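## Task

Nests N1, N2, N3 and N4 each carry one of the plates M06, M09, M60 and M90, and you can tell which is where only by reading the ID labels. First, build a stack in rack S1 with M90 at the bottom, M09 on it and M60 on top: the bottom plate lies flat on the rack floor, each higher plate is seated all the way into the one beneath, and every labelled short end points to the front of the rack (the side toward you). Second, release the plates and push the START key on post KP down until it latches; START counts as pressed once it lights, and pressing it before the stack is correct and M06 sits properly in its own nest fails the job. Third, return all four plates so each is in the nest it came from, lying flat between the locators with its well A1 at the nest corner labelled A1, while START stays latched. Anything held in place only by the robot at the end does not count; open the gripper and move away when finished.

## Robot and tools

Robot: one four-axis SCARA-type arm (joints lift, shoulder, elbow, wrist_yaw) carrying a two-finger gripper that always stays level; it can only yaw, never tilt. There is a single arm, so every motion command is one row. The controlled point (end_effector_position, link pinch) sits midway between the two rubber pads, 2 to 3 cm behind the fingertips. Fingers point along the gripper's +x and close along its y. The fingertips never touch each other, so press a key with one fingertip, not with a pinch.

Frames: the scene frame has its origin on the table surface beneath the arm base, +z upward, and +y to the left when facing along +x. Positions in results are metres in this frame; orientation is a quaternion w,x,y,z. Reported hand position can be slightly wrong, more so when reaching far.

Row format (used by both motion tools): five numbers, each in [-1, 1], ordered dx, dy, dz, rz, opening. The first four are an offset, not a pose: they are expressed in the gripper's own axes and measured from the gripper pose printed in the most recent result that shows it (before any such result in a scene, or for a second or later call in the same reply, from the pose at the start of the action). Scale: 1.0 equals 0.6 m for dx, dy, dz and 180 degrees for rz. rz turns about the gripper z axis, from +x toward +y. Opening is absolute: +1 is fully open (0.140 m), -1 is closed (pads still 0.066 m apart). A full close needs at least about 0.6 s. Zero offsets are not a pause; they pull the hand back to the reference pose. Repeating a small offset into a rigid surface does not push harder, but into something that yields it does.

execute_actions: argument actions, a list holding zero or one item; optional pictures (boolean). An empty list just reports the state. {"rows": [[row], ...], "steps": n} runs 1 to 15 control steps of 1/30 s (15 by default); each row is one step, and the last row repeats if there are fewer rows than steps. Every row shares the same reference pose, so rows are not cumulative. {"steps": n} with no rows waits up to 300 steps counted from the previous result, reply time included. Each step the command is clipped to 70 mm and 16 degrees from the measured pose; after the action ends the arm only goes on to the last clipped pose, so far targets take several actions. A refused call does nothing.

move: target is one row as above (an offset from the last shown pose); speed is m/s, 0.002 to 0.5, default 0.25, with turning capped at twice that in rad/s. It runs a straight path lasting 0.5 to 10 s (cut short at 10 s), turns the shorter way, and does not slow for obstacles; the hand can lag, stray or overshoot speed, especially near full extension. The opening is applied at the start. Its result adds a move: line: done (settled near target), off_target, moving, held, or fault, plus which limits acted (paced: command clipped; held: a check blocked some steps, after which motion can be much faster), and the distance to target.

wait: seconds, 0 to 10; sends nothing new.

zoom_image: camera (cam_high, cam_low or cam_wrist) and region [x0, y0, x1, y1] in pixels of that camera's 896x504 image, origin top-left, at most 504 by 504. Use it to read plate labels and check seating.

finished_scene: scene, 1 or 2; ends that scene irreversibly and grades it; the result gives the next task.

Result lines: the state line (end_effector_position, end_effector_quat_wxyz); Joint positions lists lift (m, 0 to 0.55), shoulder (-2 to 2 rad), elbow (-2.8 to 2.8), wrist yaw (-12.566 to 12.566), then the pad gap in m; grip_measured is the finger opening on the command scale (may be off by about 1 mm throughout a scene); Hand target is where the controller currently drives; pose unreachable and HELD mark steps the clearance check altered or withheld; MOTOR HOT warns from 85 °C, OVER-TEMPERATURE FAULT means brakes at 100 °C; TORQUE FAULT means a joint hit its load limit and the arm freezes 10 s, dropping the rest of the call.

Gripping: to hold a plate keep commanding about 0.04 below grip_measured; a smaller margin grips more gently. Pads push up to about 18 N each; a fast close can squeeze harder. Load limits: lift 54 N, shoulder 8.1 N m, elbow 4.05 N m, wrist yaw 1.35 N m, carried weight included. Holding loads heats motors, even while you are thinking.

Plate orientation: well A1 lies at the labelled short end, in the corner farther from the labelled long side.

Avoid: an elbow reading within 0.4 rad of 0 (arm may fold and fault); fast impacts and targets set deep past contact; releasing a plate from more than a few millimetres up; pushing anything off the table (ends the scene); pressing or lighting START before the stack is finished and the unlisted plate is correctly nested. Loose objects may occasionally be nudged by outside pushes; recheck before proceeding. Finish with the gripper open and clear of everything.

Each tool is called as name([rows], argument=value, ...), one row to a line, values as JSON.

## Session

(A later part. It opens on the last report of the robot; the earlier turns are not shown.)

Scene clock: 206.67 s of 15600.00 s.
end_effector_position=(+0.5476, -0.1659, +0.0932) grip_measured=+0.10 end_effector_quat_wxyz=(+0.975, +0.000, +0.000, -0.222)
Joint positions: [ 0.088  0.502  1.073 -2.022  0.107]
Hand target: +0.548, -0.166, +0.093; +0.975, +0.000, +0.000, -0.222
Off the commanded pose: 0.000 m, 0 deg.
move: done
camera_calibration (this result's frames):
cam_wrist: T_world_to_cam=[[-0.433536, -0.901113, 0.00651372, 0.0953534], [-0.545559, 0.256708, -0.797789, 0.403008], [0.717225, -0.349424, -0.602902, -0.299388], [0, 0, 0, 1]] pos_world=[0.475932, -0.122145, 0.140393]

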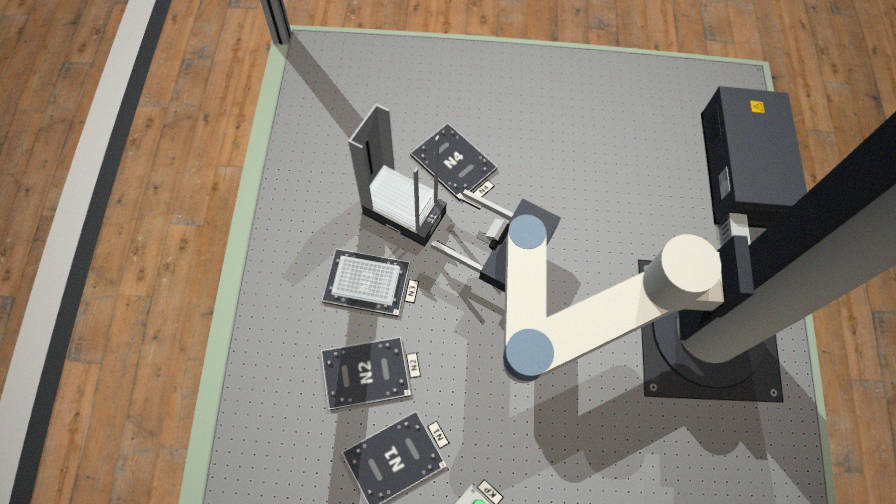

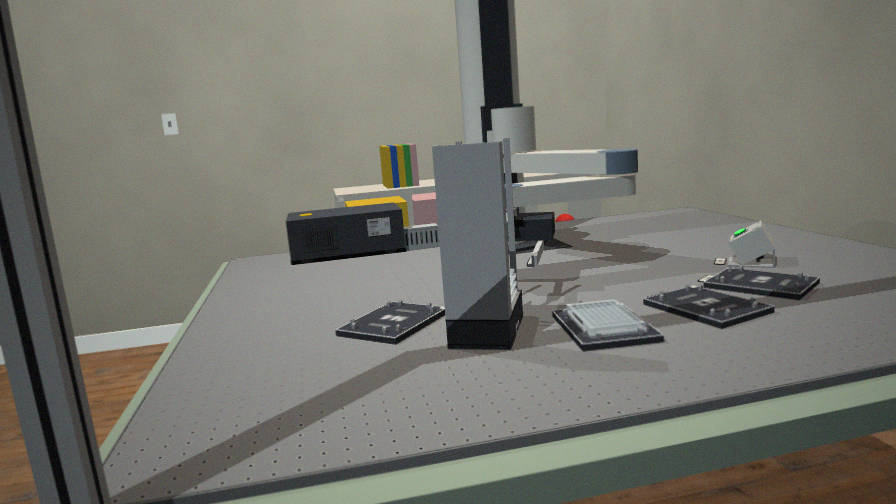

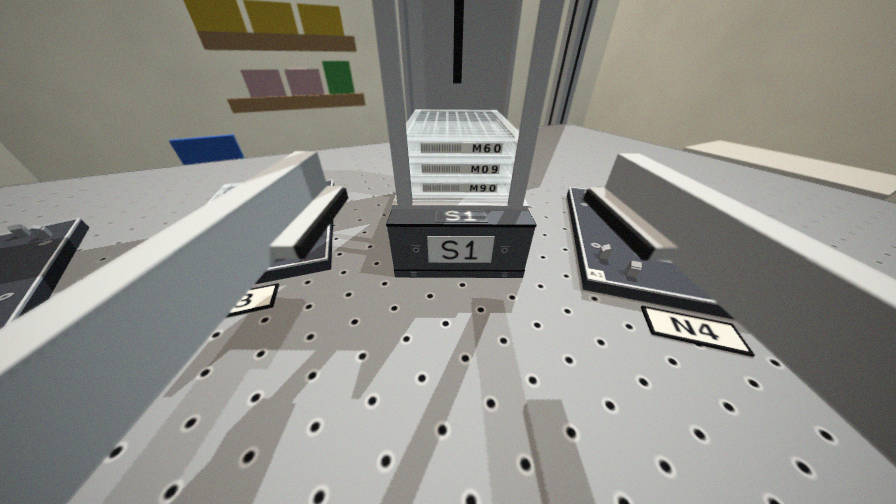

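move(target=[0.2193,0,0,0,0.1], speed=0.2)

move(target=[0,0,0,0,-0.55])

move(target=[0,0,0.4,0,-0.55], speed=0.12)

move(target=[-0.2019,0.5654,0,0.2211,-0.55], speed=0.3)

move(target=[0,0,-0.475,0,-0.55], speed=0.25)

Scene clock: 212.47 s of 15600.00 s.
end_effector_position=(+0.6662, -0.2229, +0.0932) grip_measured=+0.10 end_effector_quat_wxyz=(+0.975, +0.000, +0.000, -0.222)
Joint positions: [ 0.088  0.215  1.747 -2.409  0.107]
Hand target: +0.666, -0.223, +0.093; +0.975, +0.000, +0.000, -0.222
Off the commanded pose: 0.000 m, 0 deg.
After step 90, 1.73 s passed at rest.
move: done
camera_calibration (this result's frames):
cam_wrist: T_world_to_cam=[[-0.433425, -0.901166, 0.00651372, 0.0954139], [-0.54559, 0.25664, -0.797789, 0.482354], [0.717269, -0.349335, -0.602902, -0.404367], [0, 0, 0, 1]] pos_world=[0.594562, -0.179067, 0.140401]

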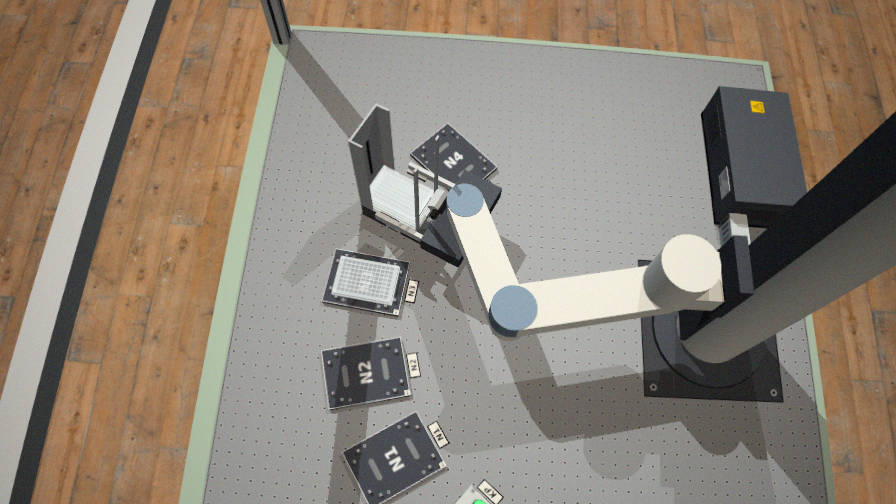

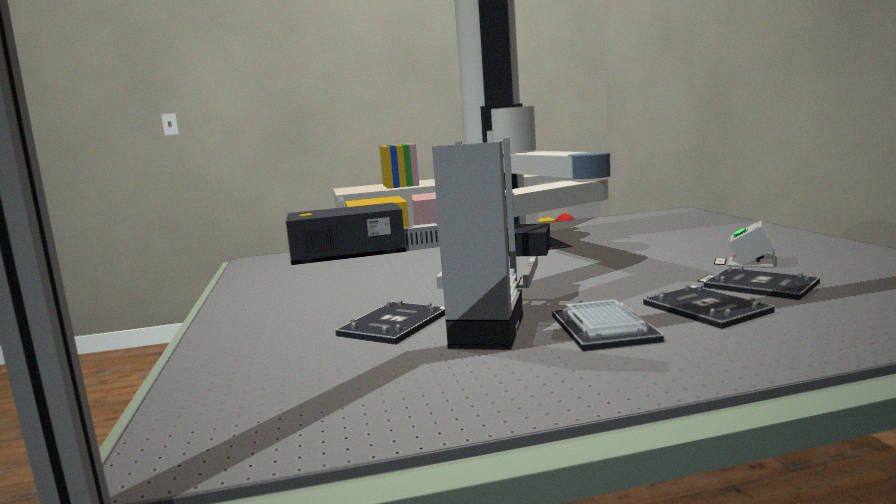

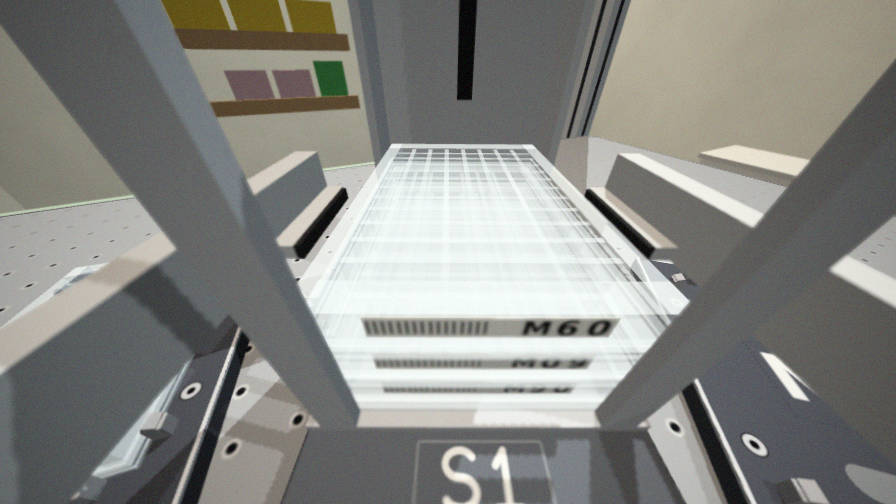

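Scene clock: 212.97 s of 15600.00 s.
end_effector_position=(+0.6662, -0.2229, +0.0932) grip_measured=-0.49 end_effector_quat_wxyz=(+0.975, +0.000, +0.000, -0.222)
Joint positions: [ 0.088  0.215  1.747 -2.409  0.085]
Hand target: +0.666, -0.223, +0.093; +0.975, +0.000, +0.000, -0.222
Off the commanded pose: 0.000 m, 0 deg.
move: done
camera_calibration (this result's frames):
cam_wrist: T_world_to_cam=[[-0.43347, -0.901144, 0.00651372, 0.0954364], [-0.545577, 0.256668, -0.797789, 0.482351], [0.717251, -0.349371, -0.602902, -0.404363], [0, 0, 0, 1]] pos_world=[0.594558, -0.179075, 0.140401]

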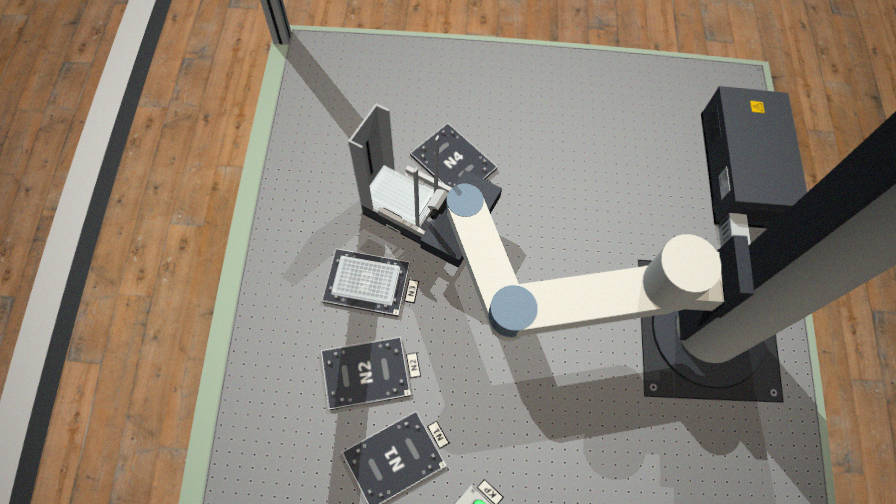

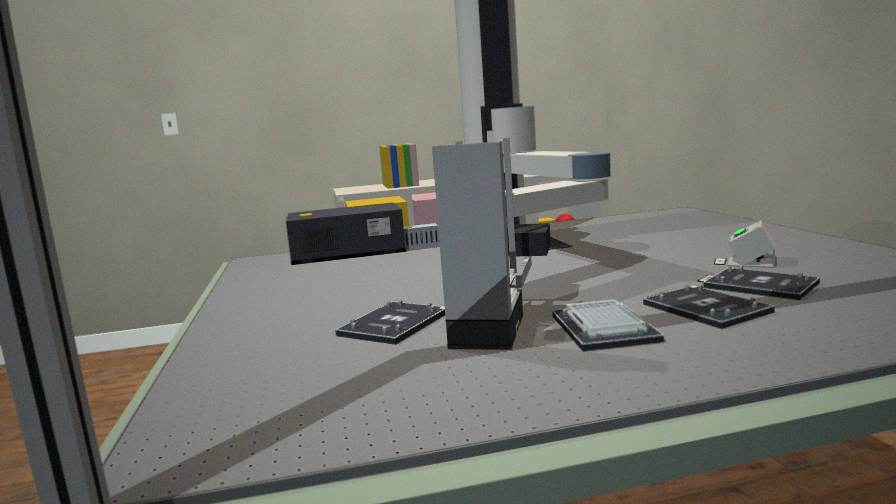

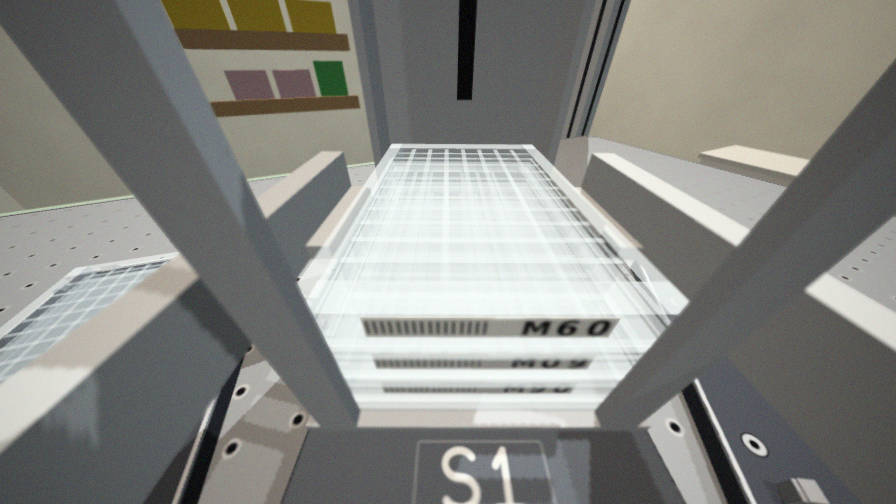

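Scene clock: 215.30 s of 15600.00 s.
end_effector_position=(+0.6662, -0.2229, +0.3332) grip_measured=-0.49 end_effector_quat_wxyz=(+0.975, +0.000, +0.000, -0.222)
Joint positions: [ 0.328  0.215  1.747 -2.409  0.085]
Hand target: +0.666, -0.223, +0.333; +0.975, +0.000, +0.000, -0.222
Off the commanded pose: 0.000 m, 0 deg.
move: done
camera_calibration (this result's frames):
cam_wrist: T_world_to_cam=[[-0.433445, -0.901156, 0.00651372, 0.0938624], [-0.545584, 0.256653, -0.797789, 0.673863], [0.71726, -0.349352, -0.602902, -0.259642], [0, 0, 0, 1]] pos_world=[0.594565, -0.179071, 0.38045]

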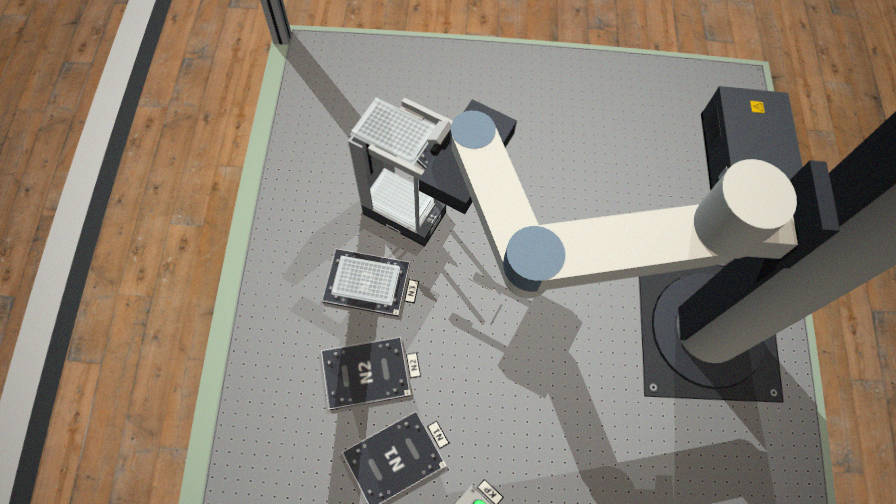

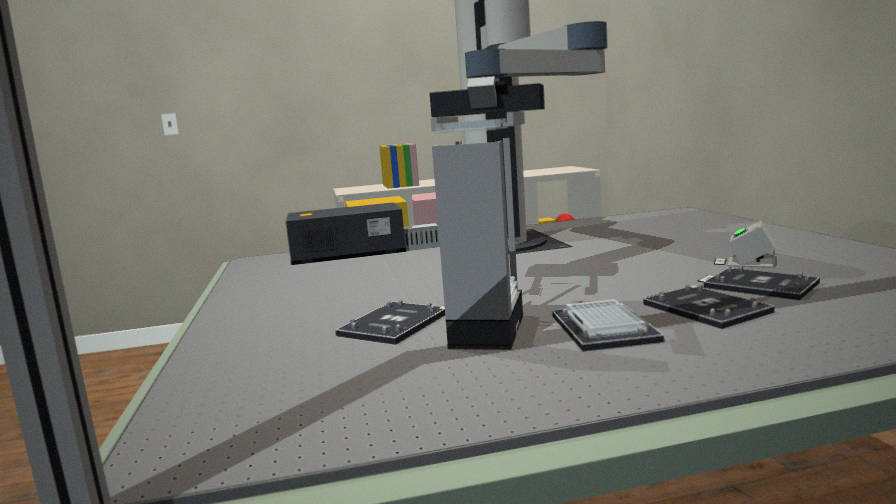

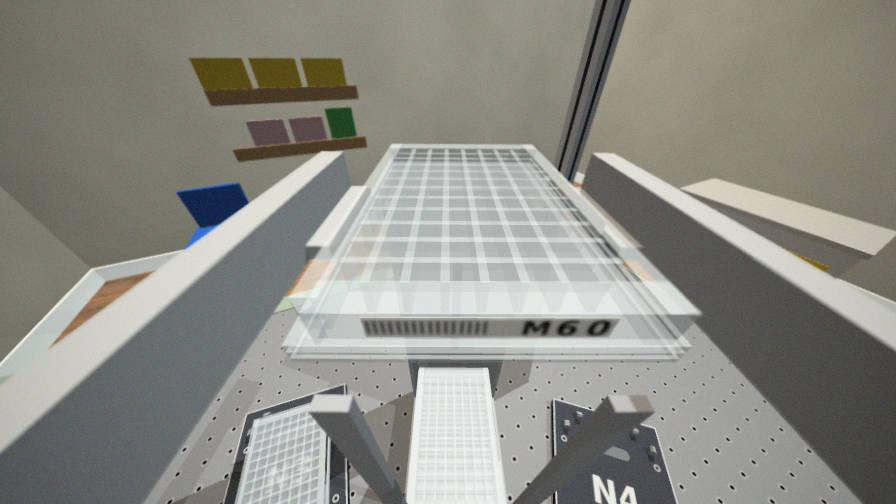

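Scene clock: 216.87 s of 15600.00 s.
end_effector_position=(+0.7036, +0.1356, +0.3332) grip_measured=-0.49 end_effector_quat_wxyz=(+0.992, +0.000, +0.000, +0.124)
Joint positions: [ 0.328  0.868  1.785 -2.406  0.085]
Hand target: +0.704, +0.135, +0.333; +0.992, +0.000, +0.000, +0.123
Off the commanded pose: 0.000 m, 0 deg.
move: done
camera_calibration (this result's frames):
cam_wrist: T_world_to_cam=[[0.24432, -0.969673, 0.00651372, -0.0344792], [-0.583373, -0.152346, -0.797789, 0.684318], [0.774586, 0.191116, -0.602902, -0.274864], [0, 0, 0, 1]] pos_world=[0.620542, 0.123351, 0.38045]

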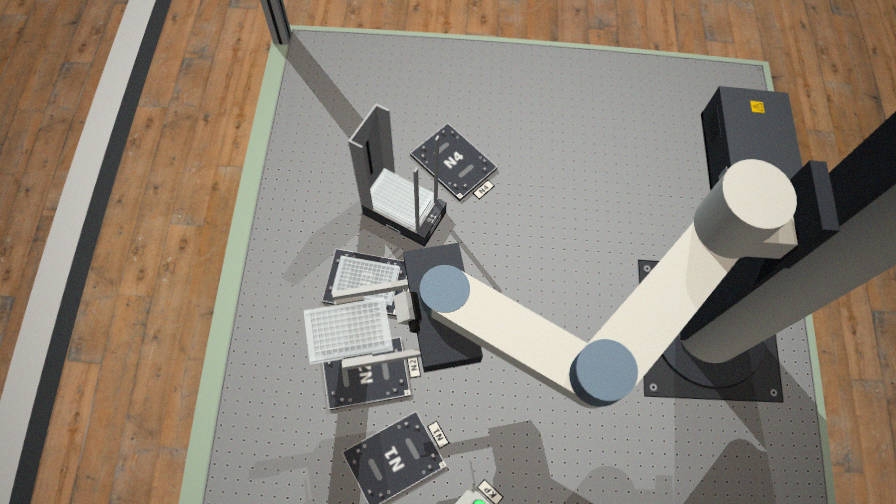

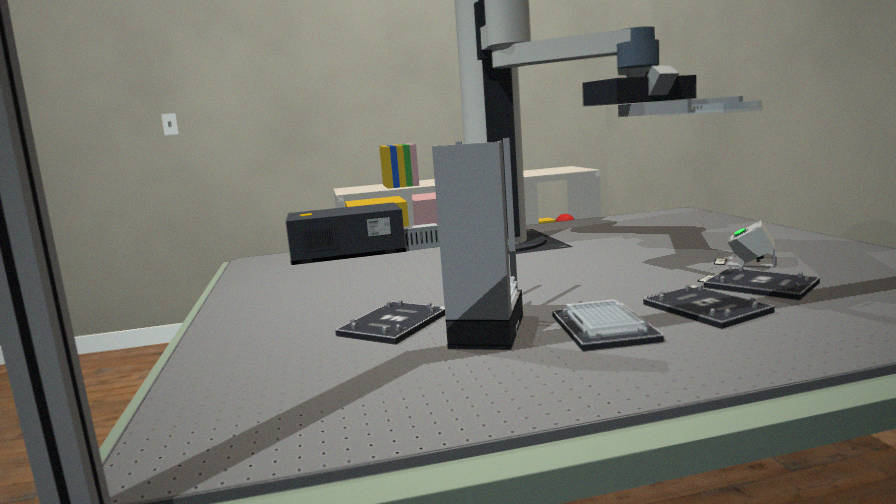

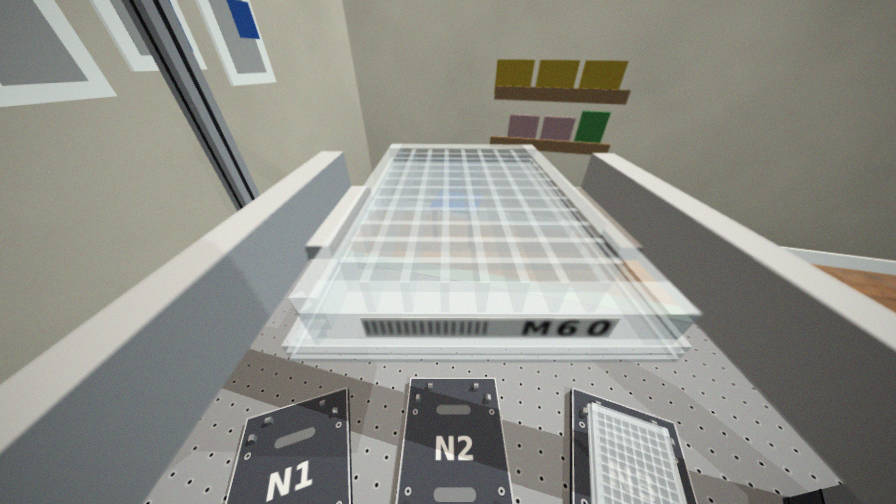

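Scene clock: 218.43 s of 15600.00 s.
end_effector_position=(+0.7036, +0.1356, +0.0482) grip_measured=-0.49 end_effector_quat_wxyz=(+0.992, +0.000, +0.000, +0.124)
Joint positions: [ 0.043  0.868  1.785 -2.406  0.085]
Hand target: +0.704, +0.136, +0.048; +0.992, +0.000, +0.000, +0.124
Off the commanded pose: 0.000 m, 0 deg.
move: done
camera_calibration (this result's frames):
cam_wrist: T_world_to_cam=[[0.244287, -0.969681, 0.00651372, -0.03261], [-0.583378, -0.152327, -0.797789, 0.456888], [0.774593, 0.19109, -0.602902, -0.446733], [0, 0, 0, 1]] pos_world=[0.62054, 0.123341, 0.0953761]

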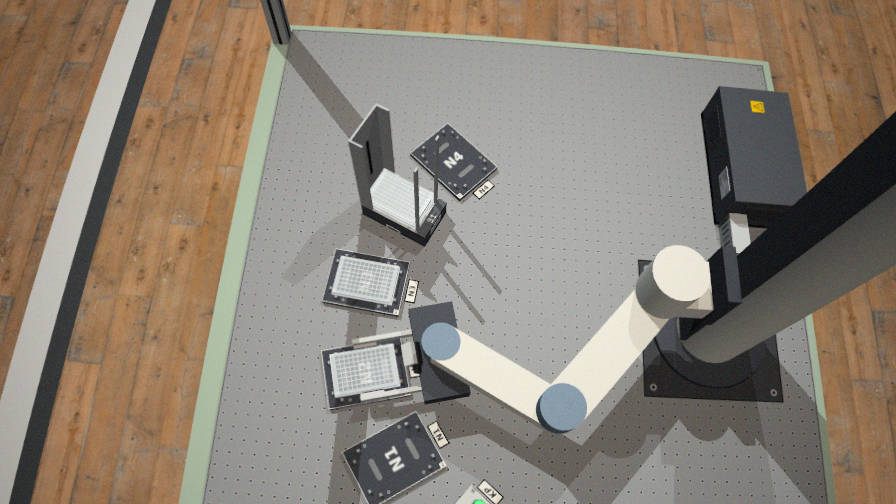

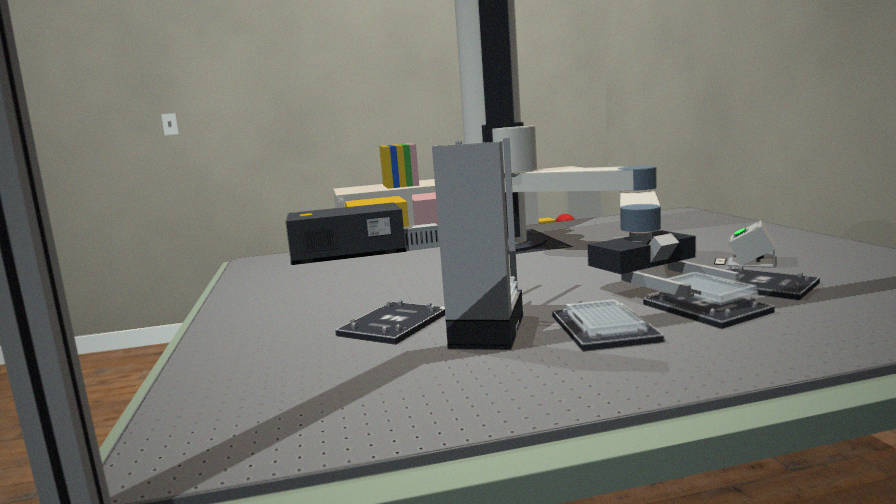

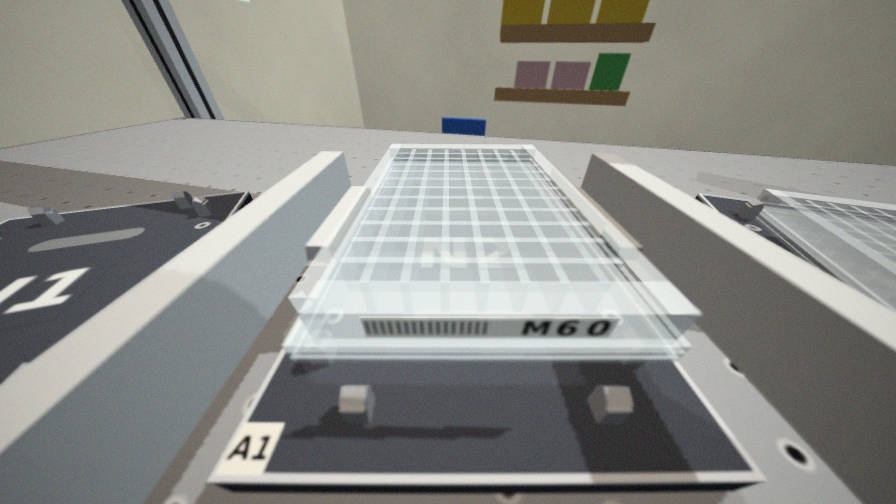

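move(target=[0.001,-0.0012,-0.012,0.0005,-0.55], speed=0.015)

move(target=[0,0,-0.0172,0,-0.55], speed=0.01)

Scene clock: 227.07 s of 15600.00 s.
end_effector_position=(+0.7044, +0.1351, +0.0409) grip_measured=-0.49 end_effector_quat_wxyz=(+0.992, +0.000, +0.000, +0.124)
Joint positions: [ 0.036  0.865  1.789 -2.404  0.085]
Hand target: +0.704, +0.135, +0.041; +0.992, +0.000, +0.000, +0.124
Off the commanded pose: 0.000 m, 0 deg.
After step 90, 4.93 s passed at rest.
move: done
camera_calibration (this result's frames):
cam_wrist: T_world_to_cam=[[0.245625, -0.969343, 0.00651372, -0.0342574], [-0.583167, -0.153131, -0.797789, 0.451427], [0.774328, 0.192158, -0.602902, -0.451516], [0, 0, 0, 1]] pos_world=[0.621293, 0.122683, 0.0881467]

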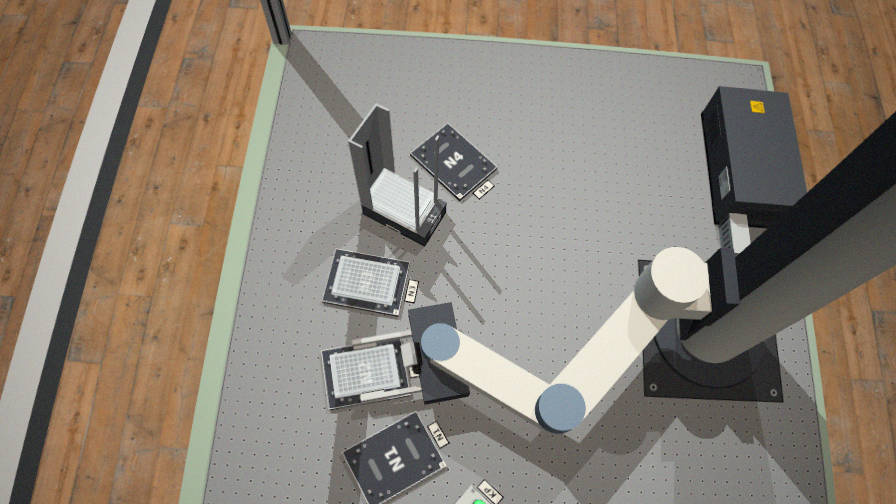

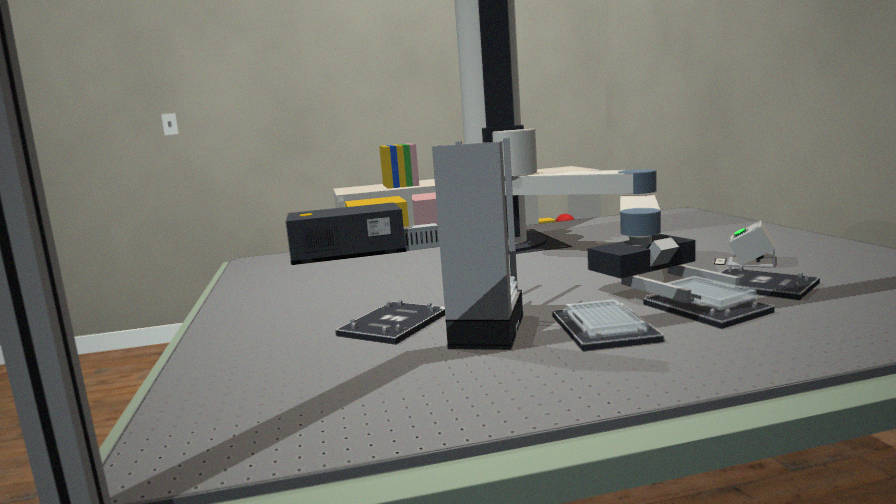

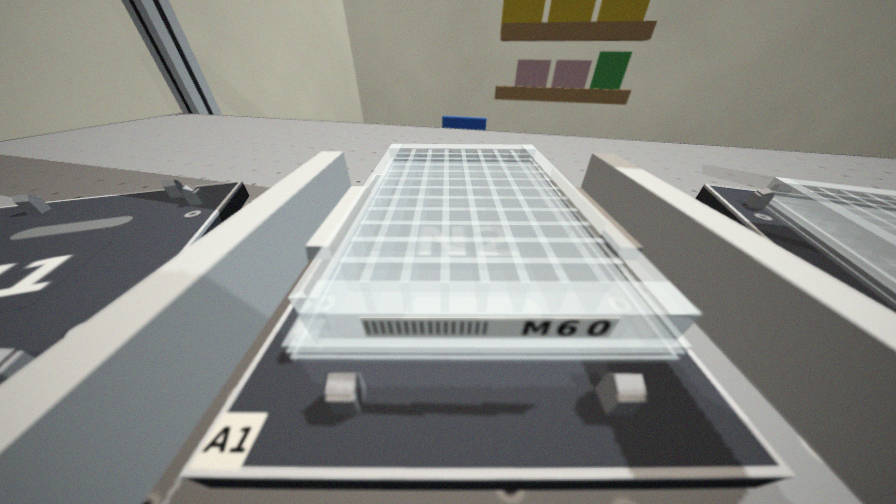

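Scene clock: 228.33 s of 15600.00 s.
end_effector_position=(+0.7044, +0.1351, +0.0306) grip_measured=-0.49 end_effector_quat_wxyz=(+0.992, +0.000, +0.000, +0.124)
Joint positions: [ 0.026  0.865  1.789 -2.404  0.085]
Hand target: +0.704, +0.135, +0.031; +0.992, +0.000, +0.000, +0.124
Off the commanded pose: 0.000 m, 0 deg.
move: done
camera_calibration (this result's frames):
cam_wrist: T_world_to_cam=[[0.24563, -0.969342, 0.00651372, -0.0341911], [-0.583166, -0.153135, -0.797789, 0.44319], [0.774327, 0.192162, -0.602902, -0.45774], [0, 0, 0, 1]] pos_world=[0.621292, 0.122685, 0.0778226]

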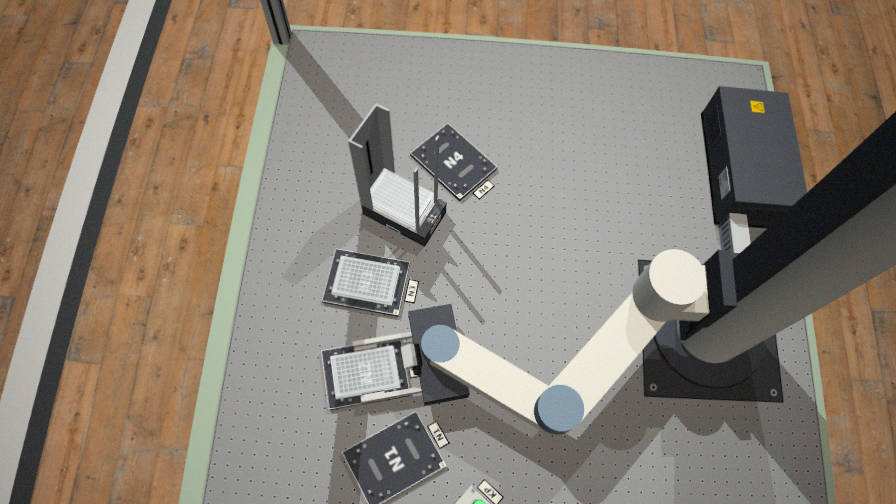

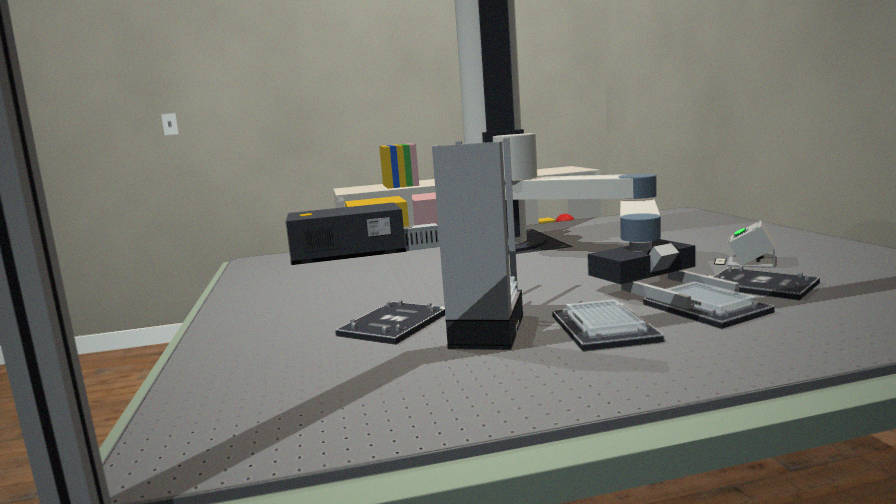

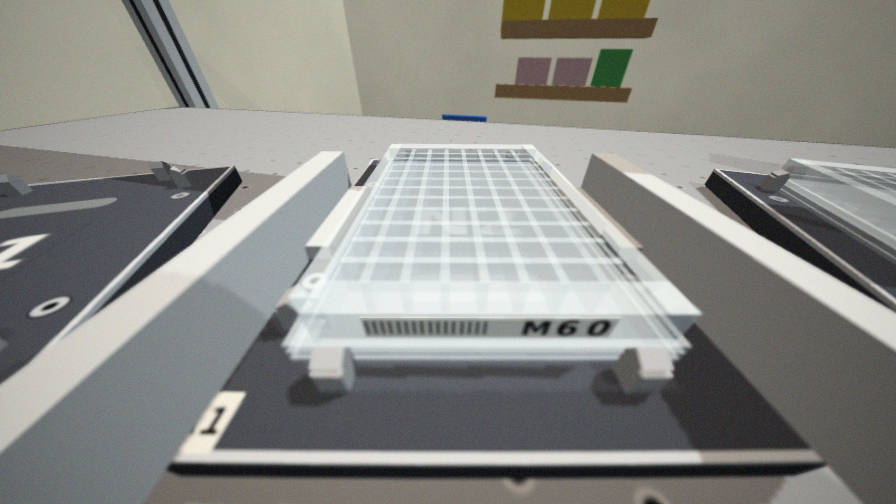

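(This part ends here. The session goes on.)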